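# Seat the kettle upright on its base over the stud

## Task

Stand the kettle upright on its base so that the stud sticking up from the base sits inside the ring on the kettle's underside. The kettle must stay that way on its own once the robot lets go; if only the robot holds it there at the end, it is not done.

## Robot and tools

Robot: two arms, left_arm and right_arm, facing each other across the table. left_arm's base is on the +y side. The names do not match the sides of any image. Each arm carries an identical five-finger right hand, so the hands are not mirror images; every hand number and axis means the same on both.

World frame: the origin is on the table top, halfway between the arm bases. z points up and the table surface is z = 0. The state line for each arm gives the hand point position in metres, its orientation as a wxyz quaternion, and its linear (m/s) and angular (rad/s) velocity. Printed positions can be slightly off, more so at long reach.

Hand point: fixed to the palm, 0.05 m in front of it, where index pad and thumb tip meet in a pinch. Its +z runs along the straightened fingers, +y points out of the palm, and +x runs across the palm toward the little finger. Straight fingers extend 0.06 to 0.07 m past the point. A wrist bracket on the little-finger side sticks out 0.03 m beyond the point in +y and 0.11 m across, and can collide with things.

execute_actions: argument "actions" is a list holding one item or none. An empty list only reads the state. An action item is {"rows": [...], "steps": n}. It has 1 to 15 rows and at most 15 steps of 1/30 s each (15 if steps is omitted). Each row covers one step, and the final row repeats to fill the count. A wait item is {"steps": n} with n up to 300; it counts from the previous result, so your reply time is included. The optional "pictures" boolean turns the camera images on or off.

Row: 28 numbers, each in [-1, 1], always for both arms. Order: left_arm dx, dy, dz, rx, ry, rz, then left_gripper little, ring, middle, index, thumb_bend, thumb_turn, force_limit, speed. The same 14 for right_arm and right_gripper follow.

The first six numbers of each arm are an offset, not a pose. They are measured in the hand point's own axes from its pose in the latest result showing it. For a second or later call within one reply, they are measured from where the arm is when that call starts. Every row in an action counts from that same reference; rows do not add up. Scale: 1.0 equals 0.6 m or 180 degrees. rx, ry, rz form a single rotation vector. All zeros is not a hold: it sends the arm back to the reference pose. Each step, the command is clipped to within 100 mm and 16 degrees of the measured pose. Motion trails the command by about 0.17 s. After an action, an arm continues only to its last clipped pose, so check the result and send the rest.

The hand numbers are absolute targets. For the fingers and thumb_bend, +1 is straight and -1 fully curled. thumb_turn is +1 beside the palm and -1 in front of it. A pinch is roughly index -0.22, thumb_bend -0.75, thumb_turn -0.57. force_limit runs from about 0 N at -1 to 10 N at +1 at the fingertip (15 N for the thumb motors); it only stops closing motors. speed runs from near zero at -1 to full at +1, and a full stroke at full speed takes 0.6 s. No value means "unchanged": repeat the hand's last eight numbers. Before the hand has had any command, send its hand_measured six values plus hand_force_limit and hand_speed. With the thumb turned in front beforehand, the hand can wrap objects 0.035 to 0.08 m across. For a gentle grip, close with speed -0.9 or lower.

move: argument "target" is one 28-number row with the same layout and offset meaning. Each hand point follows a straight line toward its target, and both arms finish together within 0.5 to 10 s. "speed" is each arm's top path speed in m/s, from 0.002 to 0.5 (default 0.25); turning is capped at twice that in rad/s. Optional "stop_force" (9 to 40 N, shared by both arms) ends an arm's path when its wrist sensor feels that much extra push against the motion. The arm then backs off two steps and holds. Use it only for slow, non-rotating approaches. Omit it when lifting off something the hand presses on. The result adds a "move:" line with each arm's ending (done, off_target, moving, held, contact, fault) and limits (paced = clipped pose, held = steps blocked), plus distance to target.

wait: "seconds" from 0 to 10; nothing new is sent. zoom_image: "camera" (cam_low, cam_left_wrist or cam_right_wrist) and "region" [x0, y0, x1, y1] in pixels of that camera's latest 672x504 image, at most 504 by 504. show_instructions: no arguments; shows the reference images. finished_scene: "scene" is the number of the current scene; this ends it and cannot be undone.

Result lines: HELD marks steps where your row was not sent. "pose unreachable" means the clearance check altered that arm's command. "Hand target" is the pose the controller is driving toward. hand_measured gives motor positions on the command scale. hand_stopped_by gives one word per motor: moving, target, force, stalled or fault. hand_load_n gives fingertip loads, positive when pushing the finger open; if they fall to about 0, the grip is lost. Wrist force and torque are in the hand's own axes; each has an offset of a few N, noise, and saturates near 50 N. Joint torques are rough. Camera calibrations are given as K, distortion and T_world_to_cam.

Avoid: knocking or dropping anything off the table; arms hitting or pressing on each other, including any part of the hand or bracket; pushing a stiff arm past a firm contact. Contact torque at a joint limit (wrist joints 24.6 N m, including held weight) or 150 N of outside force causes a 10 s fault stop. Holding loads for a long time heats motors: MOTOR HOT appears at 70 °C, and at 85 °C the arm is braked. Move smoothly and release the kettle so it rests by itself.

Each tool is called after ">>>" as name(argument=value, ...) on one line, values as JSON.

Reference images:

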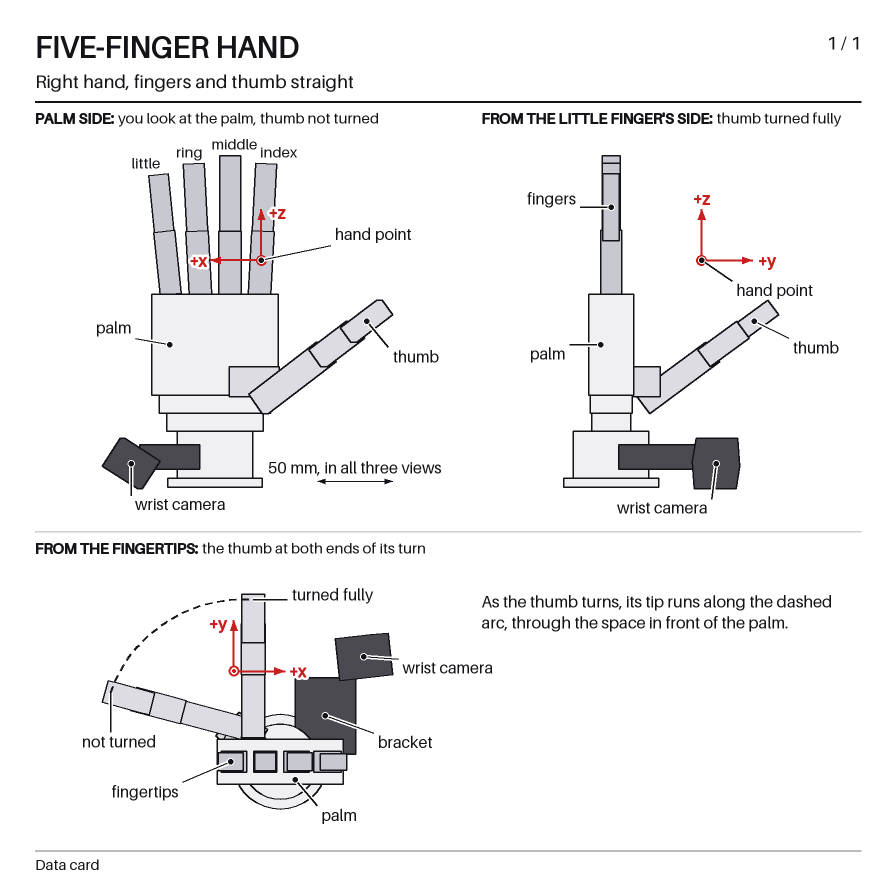

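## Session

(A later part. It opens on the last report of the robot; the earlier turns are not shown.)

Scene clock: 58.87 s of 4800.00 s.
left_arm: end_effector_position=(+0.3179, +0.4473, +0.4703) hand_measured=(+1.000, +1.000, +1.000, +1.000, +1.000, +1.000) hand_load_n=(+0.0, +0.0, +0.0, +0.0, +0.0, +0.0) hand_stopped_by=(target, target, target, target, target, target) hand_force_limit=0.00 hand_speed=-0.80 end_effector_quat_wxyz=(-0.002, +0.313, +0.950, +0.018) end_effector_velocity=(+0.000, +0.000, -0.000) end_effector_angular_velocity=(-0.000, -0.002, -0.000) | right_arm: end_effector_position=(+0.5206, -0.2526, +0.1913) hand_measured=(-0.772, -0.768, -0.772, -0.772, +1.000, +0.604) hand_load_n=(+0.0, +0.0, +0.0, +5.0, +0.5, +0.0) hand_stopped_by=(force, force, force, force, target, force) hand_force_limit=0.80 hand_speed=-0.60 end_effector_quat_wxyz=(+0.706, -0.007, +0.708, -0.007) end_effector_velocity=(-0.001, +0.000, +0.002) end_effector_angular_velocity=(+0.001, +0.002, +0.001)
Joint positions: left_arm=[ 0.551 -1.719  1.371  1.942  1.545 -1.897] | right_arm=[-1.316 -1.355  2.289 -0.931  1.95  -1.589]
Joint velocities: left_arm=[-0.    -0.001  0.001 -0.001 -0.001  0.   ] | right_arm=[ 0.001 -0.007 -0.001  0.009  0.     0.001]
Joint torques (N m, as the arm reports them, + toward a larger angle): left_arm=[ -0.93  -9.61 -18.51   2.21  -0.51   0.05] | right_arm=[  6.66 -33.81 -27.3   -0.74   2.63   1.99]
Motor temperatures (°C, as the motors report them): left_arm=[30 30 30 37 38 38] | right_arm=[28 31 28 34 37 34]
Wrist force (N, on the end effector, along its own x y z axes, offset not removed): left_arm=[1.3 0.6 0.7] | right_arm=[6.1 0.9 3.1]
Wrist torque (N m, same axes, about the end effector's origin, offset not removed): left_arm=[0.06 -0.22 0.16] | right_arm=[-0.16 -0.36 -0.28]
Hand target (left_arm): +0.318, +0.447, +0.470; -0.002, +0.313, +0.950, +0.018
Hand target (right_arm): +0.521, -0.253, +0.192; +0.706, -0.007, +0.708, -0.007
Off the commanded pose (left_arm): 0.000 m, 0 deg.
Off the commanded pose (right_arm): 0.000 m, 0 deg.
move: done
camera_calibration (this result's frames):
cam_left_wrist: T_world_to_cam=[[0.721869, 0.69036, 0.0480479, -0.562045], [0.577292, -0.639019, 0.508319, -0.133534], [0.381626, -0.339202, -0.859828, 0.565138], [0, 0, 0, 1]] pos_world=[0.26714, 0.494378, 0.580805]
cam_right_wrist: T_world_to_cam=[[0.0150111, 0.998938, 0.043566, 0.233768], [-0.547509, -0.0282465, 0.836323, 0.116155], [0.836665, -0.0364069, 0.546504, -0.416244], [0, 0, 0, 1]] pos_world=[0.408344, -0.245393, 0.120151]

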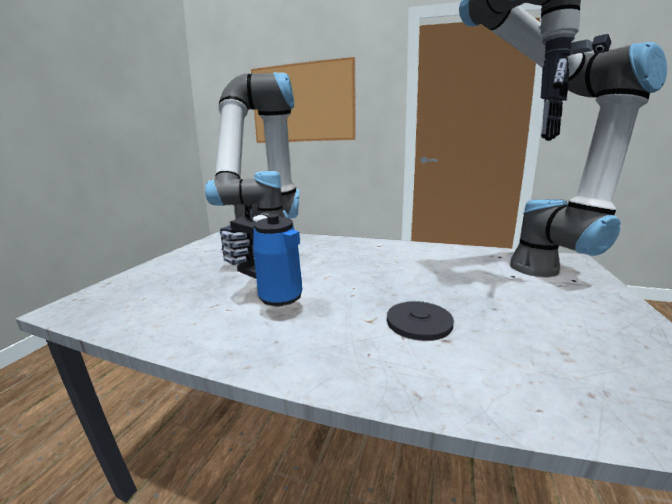

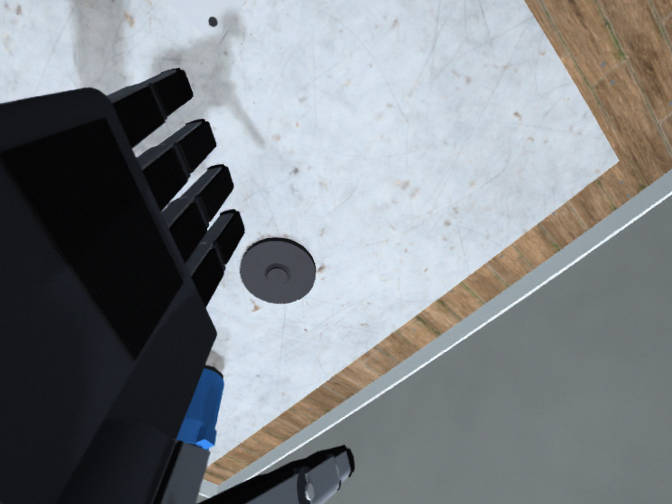

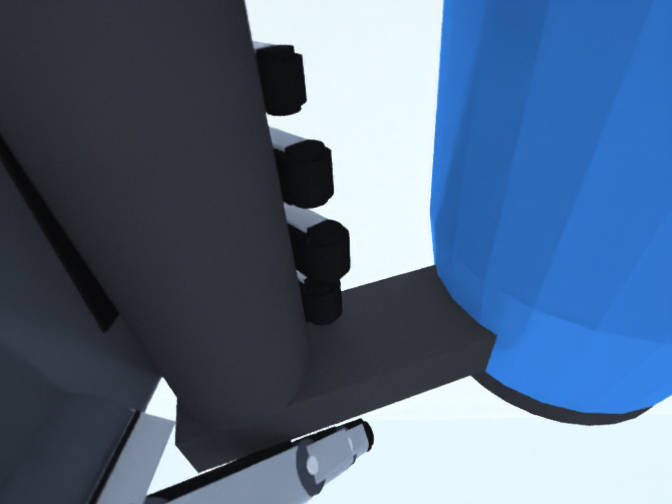

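>>> move(target=[0,0,0,0,0,0,1,1,1,1,1,1,0,-0.8,0.098,0,0,0,0,0,-1,-1,-1,-1,1,-1,0.8,-0.6], speed=0.03)

>>> move(target=[0,0,0,0,0,0,1,1,1,1,1,1,0,-0.8,0,0,0,0,0,0,1,1,1,1,1,1,0.8,-0.3])

>>> move(target=[0,0,0,0,0,0,1,1,1,1,1,1,0,-0.8,0,-0.2,0,0,0,0,1,1,1,1,1,1,0.8,-0.3], speed=0.1)

>>> move(target=[0,0,0,0,0,0,1,1,1,1,1,1,0,-0.8,0,0,0,0,0,0,1,1,1,1,1,-1,0.8,0.3])

Scene clock: 64.70 s of 4800.00 s.
left_arm: end_effector_position=(+0.3179, +0.4473, +0.4703) hand_measured=(+1.000, +1.000, +1.000, +1.000, +1.000, +1.000) hand_load_n=(+0.0, +0.0, +0.0, +0.0, +0.0, +0.0) hand_stopped_by=(target, target, target, target, target, target) hand_force_limit=0.00 hand_speed=-0.80 end_effector_quat_wxyz=(-0.002, +0.313, +0.950, +0.018) end_effector_velocity=(+0.000, +0.000, +0.000) end_effector_angular_velocity=(+0.001, -0.001, +0.000) | right_arm: end_effector_position=(+0.5205, -0.2536, +0.1329) hand_measured=(-0.772, -0.766, -0.772, -0.772, +1.002, +0.604) hand_load_n=(+11.0, +9.5, +6.5, +1.5, +2.5, +4.5) hand_stopped_by=(force, force, force, force, target, force) hand_force_limit=0.80 hand_speed=-0.60 end_effector_quat_wxyz=(+0.706, -0.007, +0.708, -0.007) end_effector_velocity=(-0.000, +0.000, -0.003) end_effector_angular_velocity=(-0.001, +0.001, +0.001)
Joint positions: left_arm=[ 0.551 -1.719  1.371  1.942  1.545 -1.897] | right_arm=[-1.319 -1.196  2.324 -1.125  1.947 -1.589]
Joint velocities: left_arm=[-0.     0.001 -0.     0.001 -0.001 -0.   ] | right_arm=[ 0.     0.007  0.001 -0.007 -0.    -0.001]
Joint torques (N m, as the arm reports them, + toward a larger angle): left_arm=[ -1.32  -9.43 -18.52   2.1   -0.54   0.11] | right_arm=[-5.88  7.09 17.21  7.76 -3.85 -4.55]
Motor temperatures (°C, as the motors report them): left_arm=[30 30 30 37 38 38] | right_arm=[28 31 28 34 37 34]
Wrist force (N, on the end effector, along its own x y z axes, offset not removed): left_arm=[1.2 0.4 1.2] | right_arm=[-42.3 -12.0 -3.8]
Wrist torque (N m, same axes, about the end effector's origin, offset not removed): left_arm=[-0.08 -0.16 0.14] | right_arm=[-0.75 -0.50 0.85]
Hand target (left_arm): +0.318, +0.447, +0.470; -0.002, +0.313, +0.950, +0.018
Hand target (right_arm): +0.520, -0.254, +0.133; +0.706, -0.007, +0.708, -0.007
Off the commanded pose (left_arm): 0.000 m, 0 deg.
Off the commanded pose (right_arm): 0.000 m, 0 deg.
After step 90, 0.50 s passed at rest.
move: done
camera_calibration (this result's frames):
cam_left_wrist: T_world_to_cam=[[0.721869, 0.69036, 0.0480479, -0.562045], [0.577292, -0.639019, 0.508318, -0.133534], [0.381626, -0.339202, -0.859828, 0.565138], [0, 0, 0, 1]] pos_world=[0.26714, 0.494378, 0.580804]
cam_right_wrist: T_world_to_cam=[[0.0150306, 0.998926, 0.0438198, 0.237291], [-0.547782, -0.0284365, 0.836138, 0.165055], [0.836486, -0.0365713, 0.546766, -0.384264], [0, 0, 0, 1]] pos_world=[0.408279, -0.246396, 0.061696]

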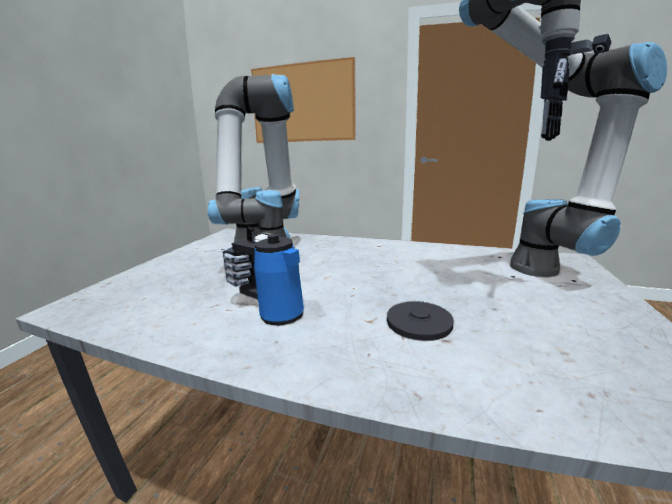

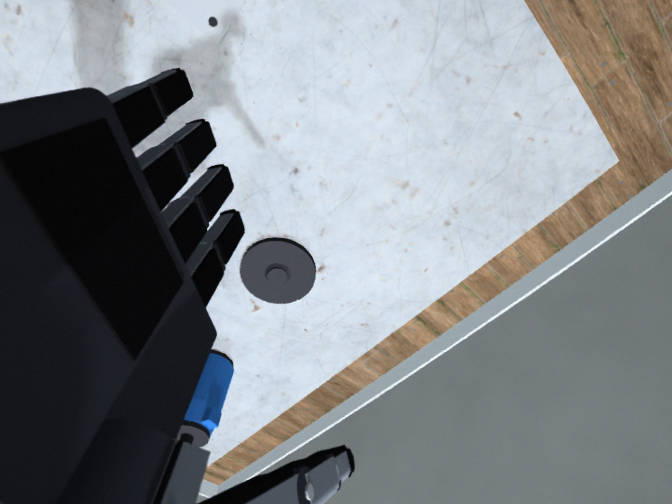

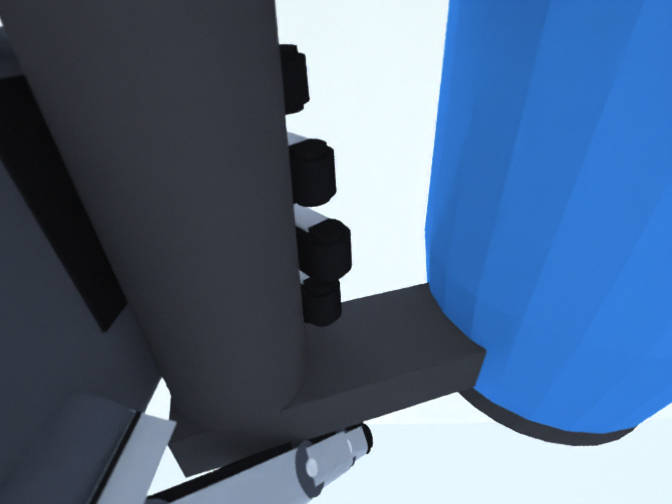

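Scene clock: 66.50 s of 4800.00 s.
left_arm: end_effector_position=(+0.3179, +0.4473, +0.4703) hand_measured=(+1.000, +1.000, +1.000, +1.000, +1.000, +1.000) hand_load_n=(+0.0, +0.0, +0.0, +0.0, +0.0, +0.0) hand_stopped_by=(target, target, target, target, target, target) hand_force_limit=0.00 hand_speed=-0.80 end_effector_quat_wxyz=(-0.002, +0.313, +0.950, +0.018) end_effector_velocity=(+0.000, +0.001, -0.000) end_effector_angular_velocity=(+0.002, -0.001, -0.000) | right_arm: end_effector_position=(+0.5205, -0.2536, +0.1329) hand_measured=(+1.000, +1.000, +1.000, +1.000, +1.000, +1.000) hand_load_n=(+0.0, +0.0, +0.0, +0.0, +0.0, +0.0) hand_stopped_by=(target, target, target, target, target, target) hand_force_limit=0.80 hand_speed=-0.30 end_effector_quat_wxyz=(+0.706, -0.007, +0.708, -0.007) end_effector_velocity=(+0.000, +0.001, +0.001) end_effector_angular_velocity=(+0.000, -0.002, +0.001)
Joint positions: left_arm=[ 0.551 -1.719  1.371  1.942  1.545 -1.897] | right_arm=[-1.319 -1.196  2.324 -1.125  1.947 -1.589]
Joint velocities: left_arm=[ 0.    -0.001  0.002  0.    -0.002  0.   ] | right_arm=[ 0.001 -0.    -0.001 -0.001 -0.    -0.   ]
Joint torques (N m, as the arm reports them, + toward a larger angle): left_arm=[ -1.49  -9.56 -17.75   2.11  -0.47   0.11] | right_arm=[ -3.67 -32.97 -21.85  -3.19   2.36   1.22]
Motor temperatures (°C, as the motors report them): left_arm=[30 30 30 37 38 38] | right_arm=[28 31 28 34 37 34]
Wrist force (N, on the end effector, along its own x y z axes, offset not removed): left_arm=[-0.2 1.9 -0.1] | right_arm=[1.1 -1.2 0.5]
Wrist torque (N m, same axes, about the end effector's origin, offset not removed): left_arm=[0.32 0.05 0.18] | right_arm=[-0.25 -0.39 0.08]
Hand target (left_arm): +0.318, +0.447, +0.470; -0.002, +0.313, +0.950, +0.018
Hand target (right_arm): +0.521, -0.254, +0.133; +0.706, -0.007, +0.708, -0.007
Off the commanded pose (left_arm): 0.000 m, 0 deg.
Off the commanded pose (right_arm): 0.000 m, 0 deg.
move: done
camera_calibration (this result's frames):
cam_left_wrist: T_world_to_cam=[[0.721869, 0.69036, 0.0480479, -0.562045], [0.577293, -0.639019, 0.508318, -0.133534], [0.381626, -0.339201, -0.859828, 0.565138], [0, 0, 0, 1]] pos_world=[0.26714, 0.494378, 0.580805]
cam_right_wrist: T_world_to_cam=[[0.0150358, 0.998926, 0.0438211, 0.23729], [-0.547784, -0.0284346, 0.836136, 0.165056], [0.836485, -0.0365764, 0.546768, -0.384266], [0, 0, 0, 1]] pos_world=[0.40828, -0.246397, 0.0616967]

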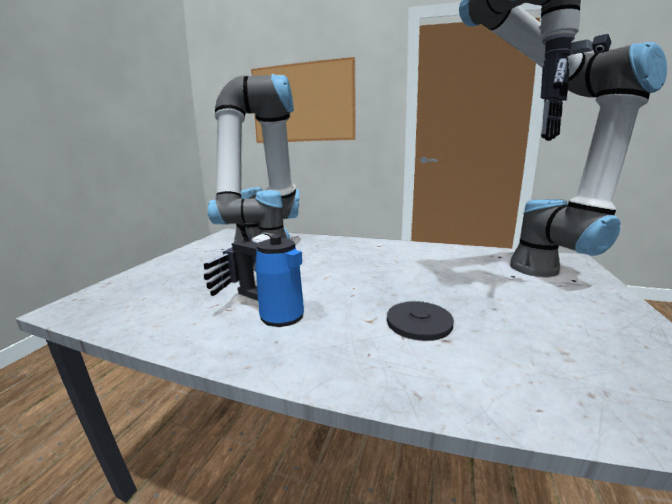

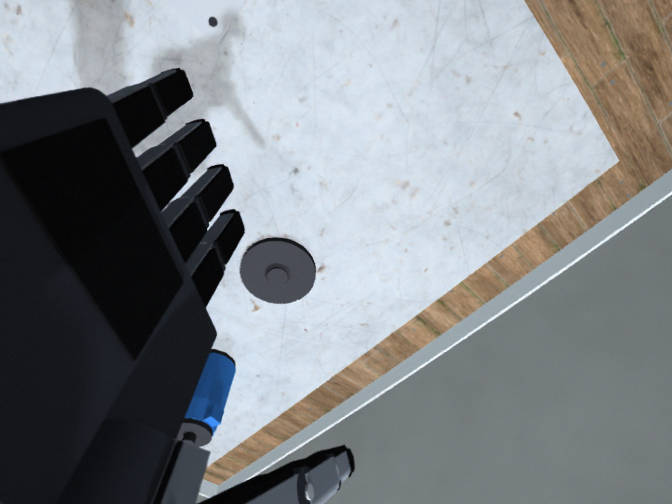

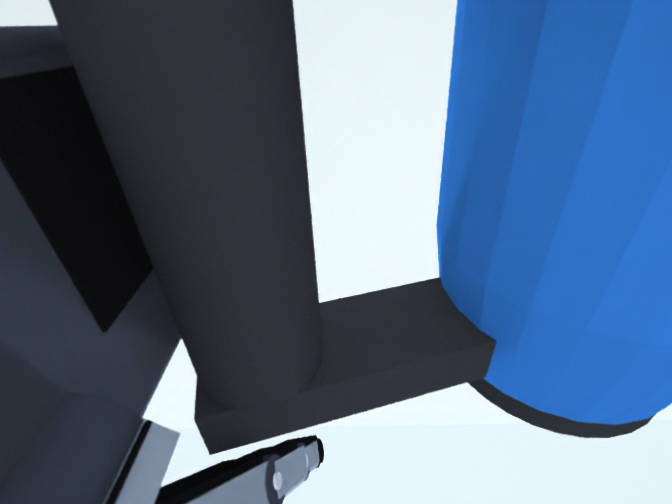

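Scene clock: 68.20 s of 4800.00 s.
left_arm: end_effector_position=(+0.3179, +0.4473, +0.4703) hand_measured=(+1.000, +1.000, +1.000, +1.000, +1.000, +1.000) hand_load_n=(+0.0, +0.0, +0.0, +0.0, +0.0, +0.0) hand_stopped_by=(target, target, target, target, target, target) hand_force_limit=0.00 hand_speed=-0.80 end_effector_quat_wxyz=(-0.002, +0.313, +0.950, +0.018) end_effector_velocity=(-0.000, -0.000, +0.000) end_effector_angular_velocity=(-0.003, +0.000, +0.000) | right_arm: end_effector_position=(+0.5206, -0.3733, +0.1350) hand_measured=(+1.000, +1.000, +1.000, +1.000, +1.000, +1.000) hand_load_n=(+0.0, +0.0, +0.0, +0.0, +0.0, +0.0) hand_stopped_by=(target, target, target, target, target, target) hand_force_limit=0.80 hand_speed=-0.30 end_effector_quat_wxyz=(+0.706, -0.007, +0.708, -0.007) end_effector_velocity=(-0.000, -0.002, -0.000) end_effector_angular_velocity=(-0.002, +0.001, +0.003)
Joint positions: left_arm=[ 0.551 -1.719  1.371  1.942  1.545 -1.897] | right_arm=[-1.737 -1.31   2.524 -1.211  1.53  -1.59 ]
Joint velocities: left_arm=[ 0.    -0.001 -0.002  0.     0.002 -0.   ] | right_arm=[-0.012 -0.002  0.004 -0.001 -0.016 -0.002]
Joint torques (N m, as the arm reports them, + toward a larger angle): left_arm=[ -1.22  -9.39 -18.27   2.17  -0.61   0.06] | right_arm=[ -5.5  -27.08   1.56  -3.13  -2.8   -1.4 ]
Motor temperatures (°C, as the motors report them): left_arm=[30 30 30 37 38 38] | right_arm=[28 31 28 34 37 34]
Wrist force (N, on the end effector, along its own x y z axes, offset not removed): left_arm=[0.9 0.9 -0.2] | right_arm=[-1.3 -3.5 -1.5]
Wrist torque (N m, same axes, about the end effector's origin, offset not removed): left_arm=[0.10 -0.02 0.13] | right_arm=[-0.30 0.19 -0.36]
Hand target (left_arm): +0.318, +0.447, +0.470; -0.002, +0.313, +0.950, +0.018
Hand target (right_arm): +0.521, -0.374, +0.135; +0.706, -0.007, +0.708, -0.007
Off the commanded pose (left_arm): 0.000 m, 0 deg.
Off the commanded pose (right_arm): 0.000 m, 0 deg.
move: done
camera_calibration (this result's frames):
cam_left_wrist: T_world_to_cam=[[0.721869, 0.69036, 0.0480478, -0.562045], [0.577292, -0.639019, 0.508319, -0.133534], [0.381626, -0.339202, -0.859828, 0.565138], [0, 0, 0, 1]] pos_world=[0.26714, 0.494378, 0.580805]
cam_right_wrist: T_world_to_cam=[[0.0153302, 0.998925, 0.0437472, 0.356676], [-0.547788, -0.0282114, 0.836141, 0.160055], [0.836476, -0.0367824, 0.546767, -0.389857], [0, 0, 0, 1]] pos_world=[0.408315, -0.366117, 0.0637293]

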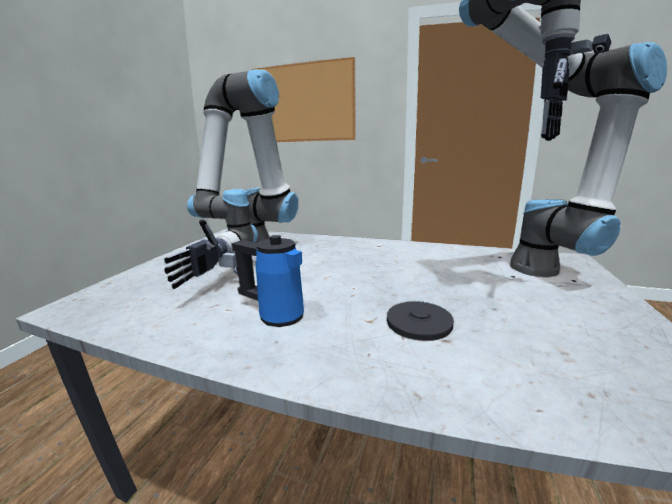

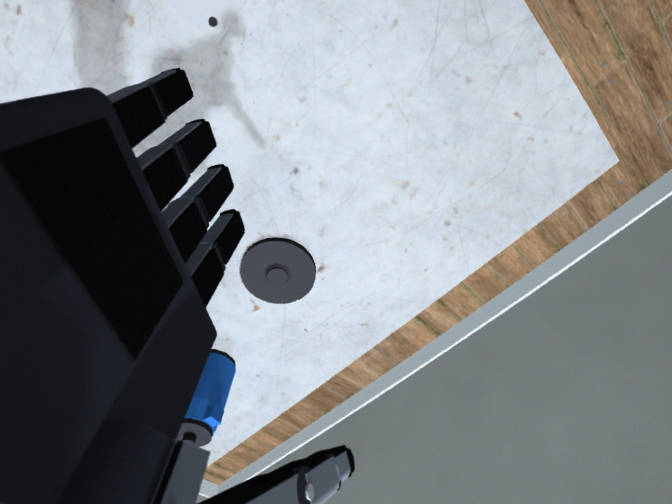

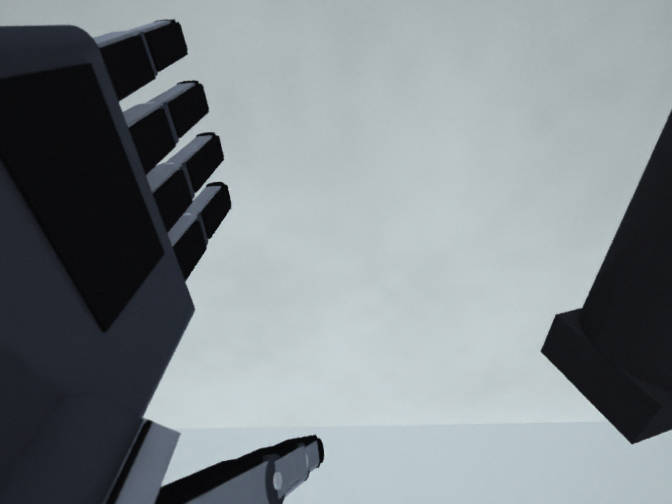

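Scene clock: 69.57 s of 4800.00 s.
left_arm: end_effector_position=(+0.3179, +0.4473, +0.4703) hand_measured=(+1.000, +1.000, +1.000, +1.000, +1.000, +1.000) hand_load_n=(+0.0, +0.0, +0.0, +0.0, +0.0, +0.0) hand_stopped_by=(target, target, target, target, target, target) hand_force_limit=0.00 hand_speed=-0.80 end_effector_quat_wxyz=(-0.002, +0.313, +0.950, +0.018) end_effector_velocity=(-0.000, +0.001, +0.000) end_effector_angular_velocity=(+0.001, +0.001, +0.001) | right_arm: end_effector_position=(+0.5206, -0.3733, +0.1350) hand_measured=(+1.000, +1.000, +1.000, +1.000, +1.000, -1.000) hand_load_n=(+0.0, +0.0, +0.0, +0.0, +0.0, +0.0) hand_stopped_by=(target, target, target, target, target, target) hand_force_limit=0.80 hand_speed=0.30 end_effector_quat_wxyz=(+0.706, -0.007, +0.708, -0.007) end_effector_velocity=(+0.000, -0.001, -0.000) end_effector_angular_velocity=(-0.000, +0.001, -0.003)
Joint positions: left_arm=[ 0.551 -1.719  1.371  1.942  1.545 -1.897] | right_arm=[-1.737 -1.31   2.524 -1.211  1.53  -1.59 ]
Joint velocities: left_arm=[-0.    -0.001  0.     0.002  0.    -0.001] | right_arm=[-0.003  0.     0.     0.    -0.    -0.   ]
Joint torques (N m, as the arm reports them, + toward a larger angle): left_arm=[ -1.2   -9.4  -18.37   2.11  -0.52  -0.04] | right_arm=[  6.75 -12.24 -20.73   0.57   2.67  -0.28]
Motor temperatures (°C, as the motors report them): left_arm=[30 30 30 37 38 38] | right_arm=[28 31 28 34 37 34]
Wrist force (N, on the end effector, along its own x y z axes, offset not removed): left_arm=[0.3 1.4 0.1] | right_arm=[2.3 -1.1 1.9]
Wrist torque (N m, same axes, about the end effector's origin, offset not removed): left_arm=[0.13 0.06 0.13] | right_arm=[-0.21 -0.42 0.03]
Hand target (left_arm): +0.318, +0.447, +0.470; -0.002, +0.313, +0.950, +0.018
Hand target (right_arm): +0.521, -0.373, +0.135; +0.706, -0.007, +0.708, -0.007
Off the commanded pose (left_arm): 0.000 m, 0 deg.
Off the commanded pose (right_arm): 0.000 m, 0 deg.
move: done
camera_calibration (this result's frames):
cam_left_wrist: T_world_to_cam=[[0.721869, 0.69036, 0.0480478, -0.562045], [0.577292, -0.639019, 0.508318, -0.133534], [0.381626, -0.339202, -0.859828, 0.565138], [0, 0, 0, 1]] pos_world=[0.26714, 0.494378, 0.580805]
cam_right_wrist: T_world_to_cam=[[0.01533, 0.998925, 0.0437385, 0.356677], [-0.547795, -0.028204, 0.836137, 0.160058], [0.836472, -0.0367778, 0.546774, -0.389852], [0, 0, 0, 1]] pos_world=[0.408311, -0.366117, 0.0637302]

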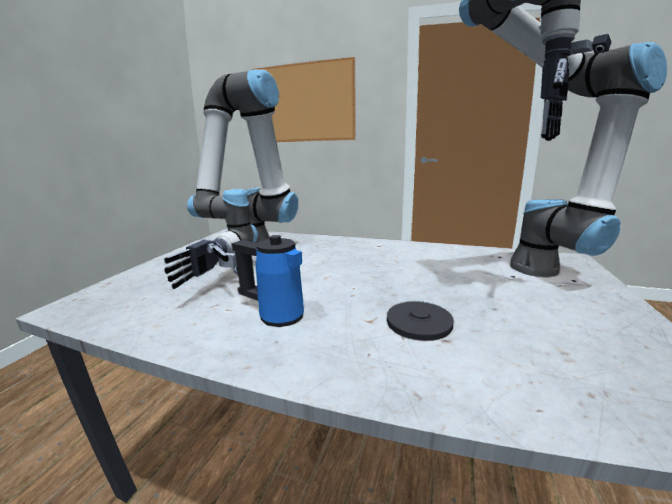

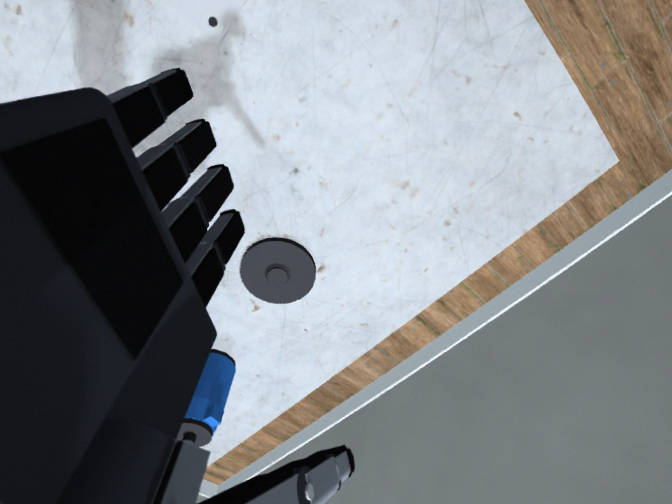

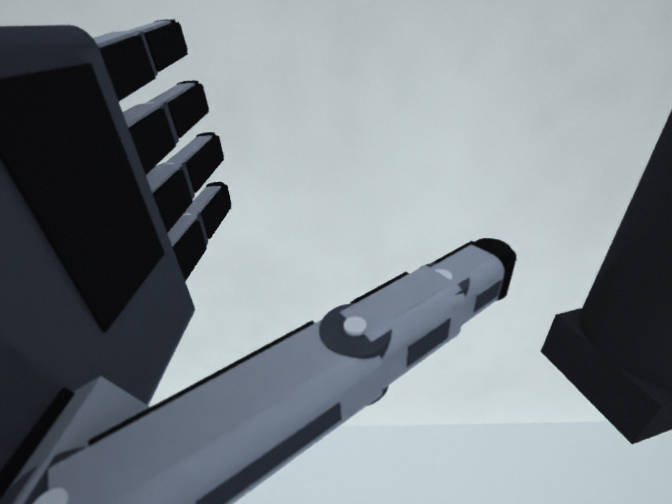

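>>> move(target=[0,0,0,0,0,0,1,1,1,1,1,1,0,-0.8,0,0,-0.06,0,0,0,1,1,1,1,1,-1,0.8,0.3], speed=0.1)

>>> move(target=[0,0,0,0,0,0,1,1,1,1,1,1,0,-0.8,0,0.14,0,0,0,0,1,1,1,1,1,-1,0.8,0.3], speed=0.05)

>>> move(target=[0,0,0,0,0,0,1,1,1,1,1,1,0,-0.8,0,0.064,0.04,0,0,0,1,1,1,1,1,-1,0.8,0.3], speed=0.03)

Scene clock: 78.37 s of 4800.00 s.
left_arm: end_effector_position=(+0.3179, +0.4473, +0.4703) hand_measured=(+1.000, +1.000, +1.000, +1.000, +1.000, +1.000) hand_load_n=(+0.0, +0.0, +0.0, +0.0, +0.0, +0.0) hand_stopped_by=(target, target, target, target, target, target) hand_force_limit=0.00 hand_speed=-0.80 end_effector_quat_wxyz=(-0.002, +0.313, +0.950, +0.018) end_effector_velocity=(+0.000, +0.001, +0.001) end_effector_angular_velocity=(+0.000, -0.002, -0.000) | right_arm: end_effector_position=(+0.4849, -0.3733, +0.1350) hand_measured=(+1.000, +1.000, +1.000, +1.000, +1.000, -1.000) hand_load_n=(+0.0, +0.0, +0.0, +0.0, +0.0, +0.0) hand_stopped_by=(target, target, target, target, target, target) hand_force_limit=0.80 hand_speed=0.30 end_effector_quat_wxyz=(+0.706, -0.007, +0.708, -0.007) end_effector_velocity=(-0.003, +0.001, +0.000) end_effector_angular_velocity=(-0.000, -0.001, +0.003)
Joint positions: left_arm=[ 0.551 -1.719  1.371  1.942  1.545 -1.897] | right_arm=[-1.744 -1.363  2.617 -1.25   1.523 -1.59 ]
Joint velocities: left_arm=[-0.    -0.001 -0.001  0.001 -0.002  0.   ] | right_arm=[ 0.001 -0.005  0.006 -0.002 -0.002 -0.   ]
Joint torques (N m, as the arm reports them, + toward a larger angle): left_arm=[ -1.98  -9.48 -18.14   1.97  -0.41   0.09] | right_arm=[ -5.72 -23.58   2.96  -3.51  -2.64  -0.13]
Motor temperatures (°C, as the motors report them): left_arm=[30 30 30 37 38 38] | right_arm=[28 31 28 34 38 34]
Wrist force (N, on the end effector, along its own x y z axes, offset not removed): left_arm=[1.5 1.8 0.6] | right_arm=[-0.7 -1.2 2.4]
Wrist torque (N m, same axes, about the end effector's origin, offset not removed): left_arm=[0.19 -0.20 0.17] | right_arm=[-0.38 -0.08 -0.20]
Hand target (left_arm): +0.318, +0.447, +0.470; -0.002, +0.313, +0.950, +0.018
Hand target (right_arm): +0.485, -0.373, +0.135; +0.706, -0.007, +0.708, -0.007
Off the commanded pose (left_arm): 0.000 m, 0 deg.
Off the commanded pose (right_arm): 0.000 m, 0 deg.
After step 90, 4.90 s passed at rest.
move: done
camera_calibration (this result's frames):
cam_left_wrist: T_world_to_cam=[[0.721869, 0.69036, 0.0480477, -0.562045], [0.577293, -0.639019, 0.508318, -0.133534], [0.381626, -0.339202, -0.859828, 0.565138], [0, 0, 0, 1]] pos_world=[0.26714, 0.494378, 0.580805]
cam_right_wrist: T_world_to_cam=[[0.015347, 0.998924, 0.0437672, 0.35719], [-0.547789, -0.0282189, 0.83614, 0.140438], [0.836476, -0.0368075, 0.546766, -0.360026], [0, 0, 0, 1]] pos_world=[0.372602, -0.366095, 0.0637906]

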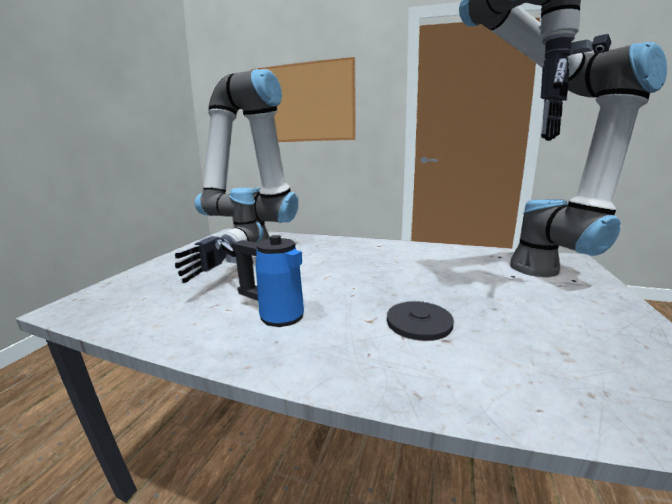

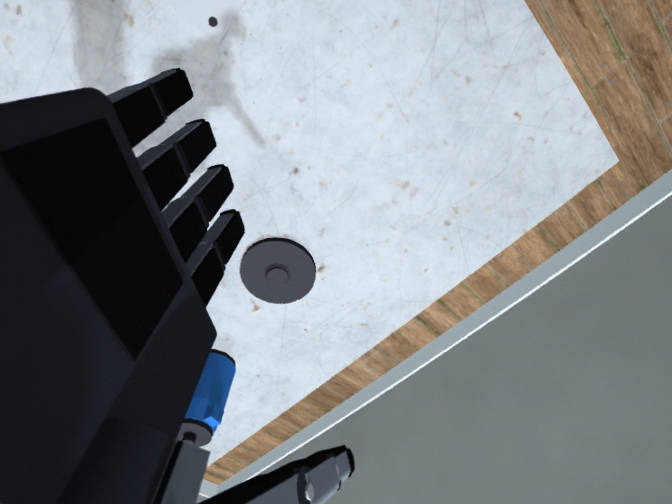

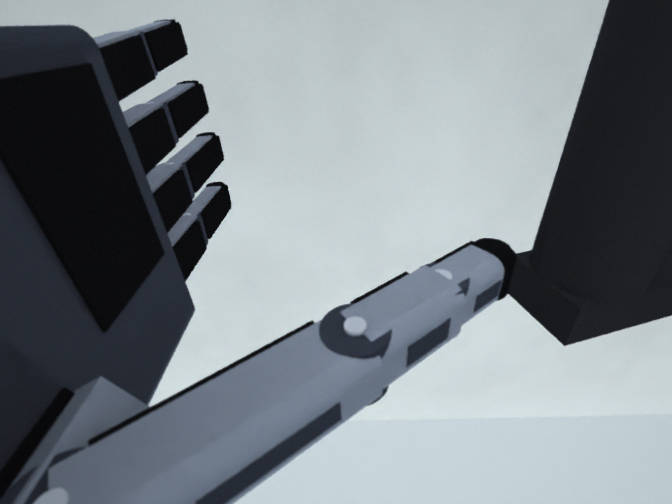

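Scene clock: 80.43 s of 4800.00 s.
left_arm: end_effector_position=(+0.3179, +0.4473, +0.4703) hand_measured=(+1.000, +1.000, +1.000, +1.000, +1.000, +1.000) hand_load_n=(+0.0, +0.0, +0.0, +0.0, +0.0, +0.0) hand_stopped_by=(target, target, target, target, target, target) hand_force_limit=0.00 hand_speed=-0.80 end_effector_quat_wxyz=(-0.002, +0.313, +0.950, +0.018) end_effector_velocity=(+0.000, -0.001, -0.000) end_effector_angular_velocity=(-0.003, -0.000, +0.000) | right_arm: end_effector_position=(+0.4848, -0.2895, +0.1336) hand_measured=(+1.000, +1.000, +1.000, +1.000, +1.000, -1.000) hand_load_n=(+0.0, +0.0, +0.0, +0.0, +0.0, +0.0) hand_stopped_by=(target, target, target, target, target, target) hand_force_limit=0.80 hand_speed=0.30 end_effector_quat_wxyz=(+0.706, -0.007, +0.708, -0.007) end_effector_velocity=(+0.000, +0.003, -0.000) end_effector_angular_velocity=(-0.001, +0.000, -0.001)
Joint positions: left_arm=[ 0.551 -1.719  1.371  1.942  1.545 -1.897] | right_arm=[-1.394 -1.276  2.47  -1.191  1.873 -1.589]
Joint velocities: left_arm=[-0.     0.001 -0.001 -0.002  0.001 -0.   ] | right_arm=[ 0.01   0.003 -0.005  0.002  0.01  -0.001]
Joint torques (N m, as the arm reports them, + toward a larger angle): left_arm=[ -1.5   -9.54 -17.95   1.95  -0.45   0.09] | right_arm=[  8.18 -13.57 -18.46   1.04   2.95   1.26]
Motor temperatures (°C, as the motors report them): left_arm=[30 30 30 37 38 38] | right_arm=[28 31 28 34 38 34]
Wrist force (N, on the end effector, along its own x y z axes, offset not removed): left_arm=[0.6 0.5 0.7] | right_arm=[0.7 -0.8 -0.1]
Wrist torque (N m, same axes, about the end effector's origin, offset not removed): left_arm=[0.02 -0.04 0.06] | right_arm=[-0.14 0.10 -0.02]
Hand target (left_arm): +0.318, +0.447, +0.470; -0.002, +0.313, +0.950, +0.018
Hand target (right_arm): +0.485, -0.289, +0.134; +0.706, -0.007, +0.708, -0.007
Off the commanded pose (left_arm): 0.000 m, 0 deg.
Off the commanded pose (right_arm): 0.000 m, 0 deg.
move: done
camera_calibration (this result's frames):
cam_left_wrist: T_world_to_cam=[[0.721869, 0.69036, 0.0480478, -0.562045], [0.577293, -0.639019, 0.508318, -0.133534], [0.381626, -0.339202, -0.859828, 0.565138], [0, 0, 0, 1]] pos_world=[0.26714, 0.494378, 0.580804]
cam_right_wrist: T_world_to_cam=[[0.0152053, 0.998923, 0.0438386, 0.273622], [-0.547795, -0.028356, 0.836132, 0.143939], [0.836474, -0.0367283, 0.546774, -0.356128], [0, 0, 0, 1]] pos_world=[0.37258, -0.282326, 0.0623745]

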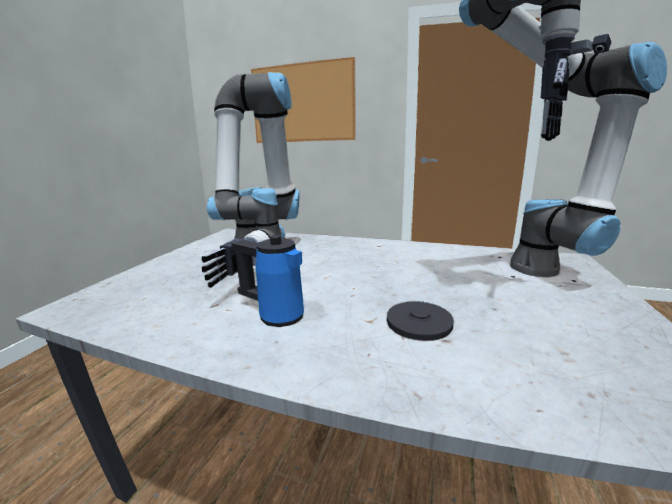

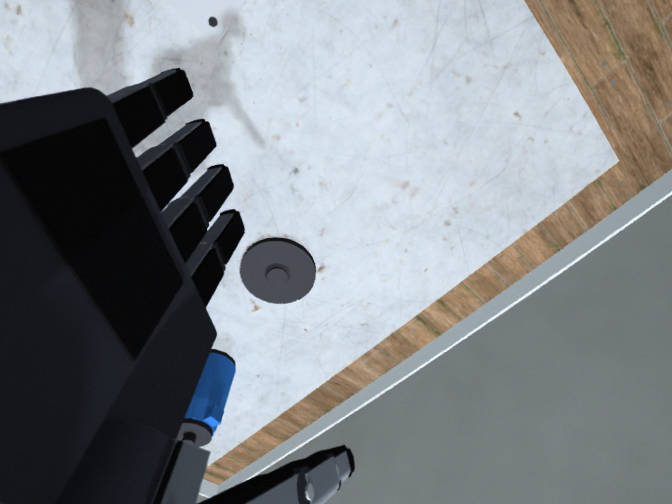

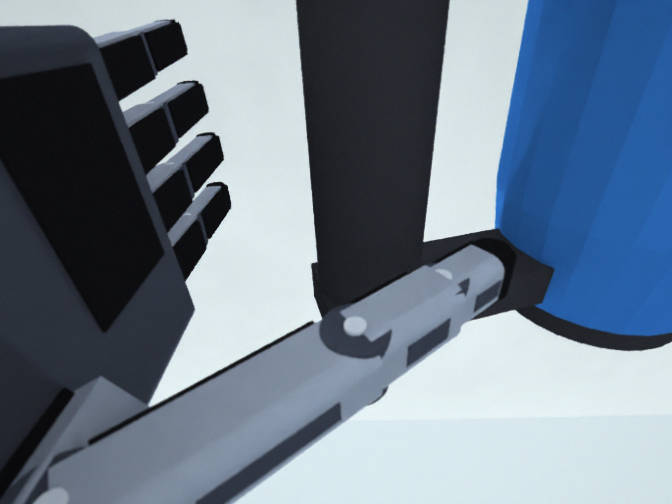

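Scene clock: 82.27 s of 4800.00 s.
left_arm: end_effector_position=(+0.3179, +0.4473, +0.4703) hand_measured=(+1.000, +1.000, +1.000, +1.000, +1.000, +1.000) hand_load_n=(+0.0, +0.0, +0.0, +0.0, +0.0, +0.0) hand_stopped_by=(target, target, target, target, target, target) hand_force_limit=0.00 hand_speed=-0.80 end_effector_quat_wxyz=(-0.002, +0.313, +0.950, +0.018) end_effector_velocity=(-0.000, +0.000, +0.000) end_effector_angular_velocity=(+0.001, +0.000, +0.000) | right_arm: end_effector_position=(+0.5087, -0.2514, +0.1329) hand_measured=(+1.000, +1.000, +1.000, +1.000, +1.000, -1.000) hand_load_n=(+0.0, +0.0, +0.0, +0.0, +0.0, +0.0) hand_stopped_by=(target, target, target, target, target, target) hand_force_limit=0.80 hand_speed=0.30 end_effector_quat_wxyz=(+0.706, -0.007, +0.708, -0.007) end_effector_velocity=(+0.002, +0.001, +0.000) end_effector_angular_velocity=(-0.000, -0.000, -0.002)
Joint positions: left_arm=[ 0.551 -1.719  1.371  1.942  1.545 -1.897] | right_arm=[-1.299 -1.207  2.344 -1.134  1.968 -1.588]
Joint velocities: left_arm=[-0.     0.    -0.     0.001 -0.    -0.   ] | right_arm=[ 0.003  0.004 -0.008  0.004  0.005 -0.   ]
Joint torques (N m, as the arm reports them, + toward a larger angle): left_arm=[ -1.48  -9.57 -18.12   2.02  -0.51   0.18] | right_arm=[  7.05 -19.94 -21.76   0.41   3.01   1.26]
Motor temperatures (°C, as the motors report them): left_arm=[30 30 30 37 38 38] | right_arm=[28 31 28 34 38 34]
Wrist force (N, on the end effector, along its own x y z axes, offset not removed): left_arm=[1.1 1.1 1.3] | right_arm=[0.1 -2.4 2.3]
Wrist torque (N m, same axes, about the end effector's origin, offset not removed): left_arm=[0.11 -0.09 0.13] | right_arm=[-0.55 -0.15 -0.10]
Hand target (left_arm): +0.318, +0.447, +0.470; -0.002, +0.313, +0.950, +0.018
Hand target (right_arm): +0.509, -0.251, +0.133; +0.706, -0.007, +0.708, -0.007
Off the commanded pose (left_arm): 0.000 m, 0 deg.
Off the commanded pose (right_arm): 0.000 m, 0 deg.
move: done
camera_calibration (this result's frames):
cam_left_wrist: T_world_to_cam=[[0.721869, 0.69036, 0.048048, -0.562045], [0.577293, -0.639019, 0.508318, -0.133534], [0.381626, -0.339201, -0.859828, 0.565138], [0, 0, 0, 1]] pos_world=[0.26714, 0.494378, 0.580805]
cam_right_wrist: T_world_to_cam=[[0.0151575, 0.998923, 0.0438565, 0.23519], [-0.547805, -0.0283967, 0.836124, 0.158651], [0.836469, -0.0366984, 0.546784, -0.374268], [0, 0, 0, 1]] pos_world=[0.396408, -0.244167, 0.0616773]

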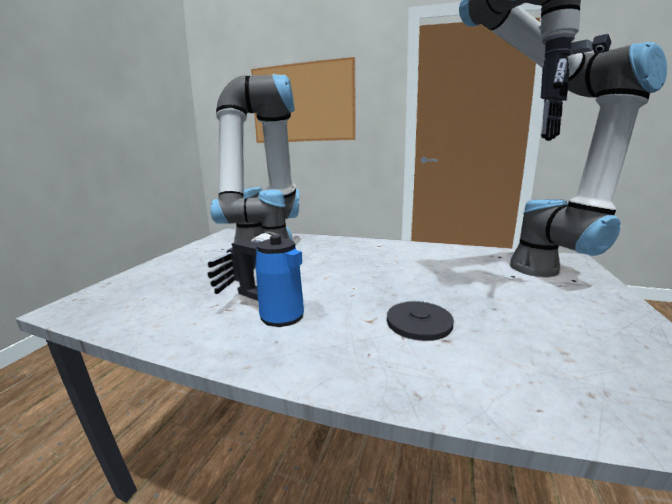

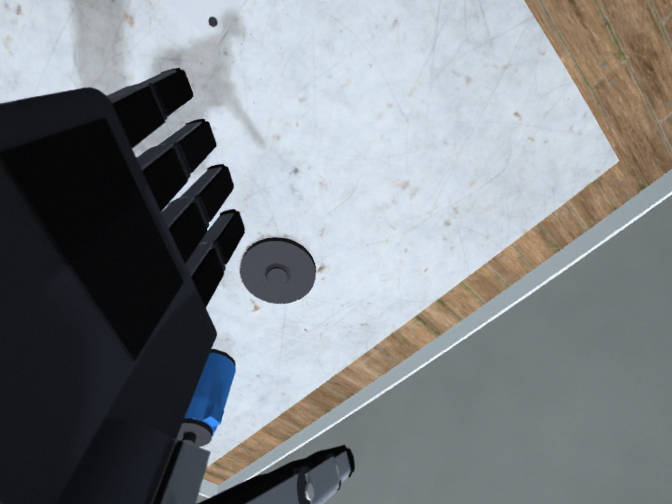

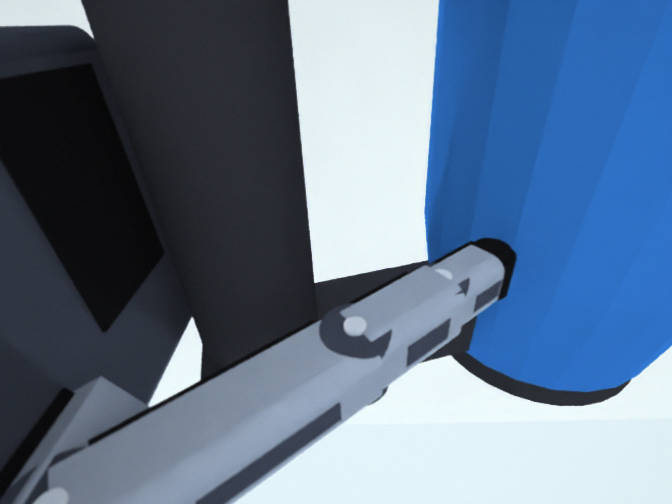

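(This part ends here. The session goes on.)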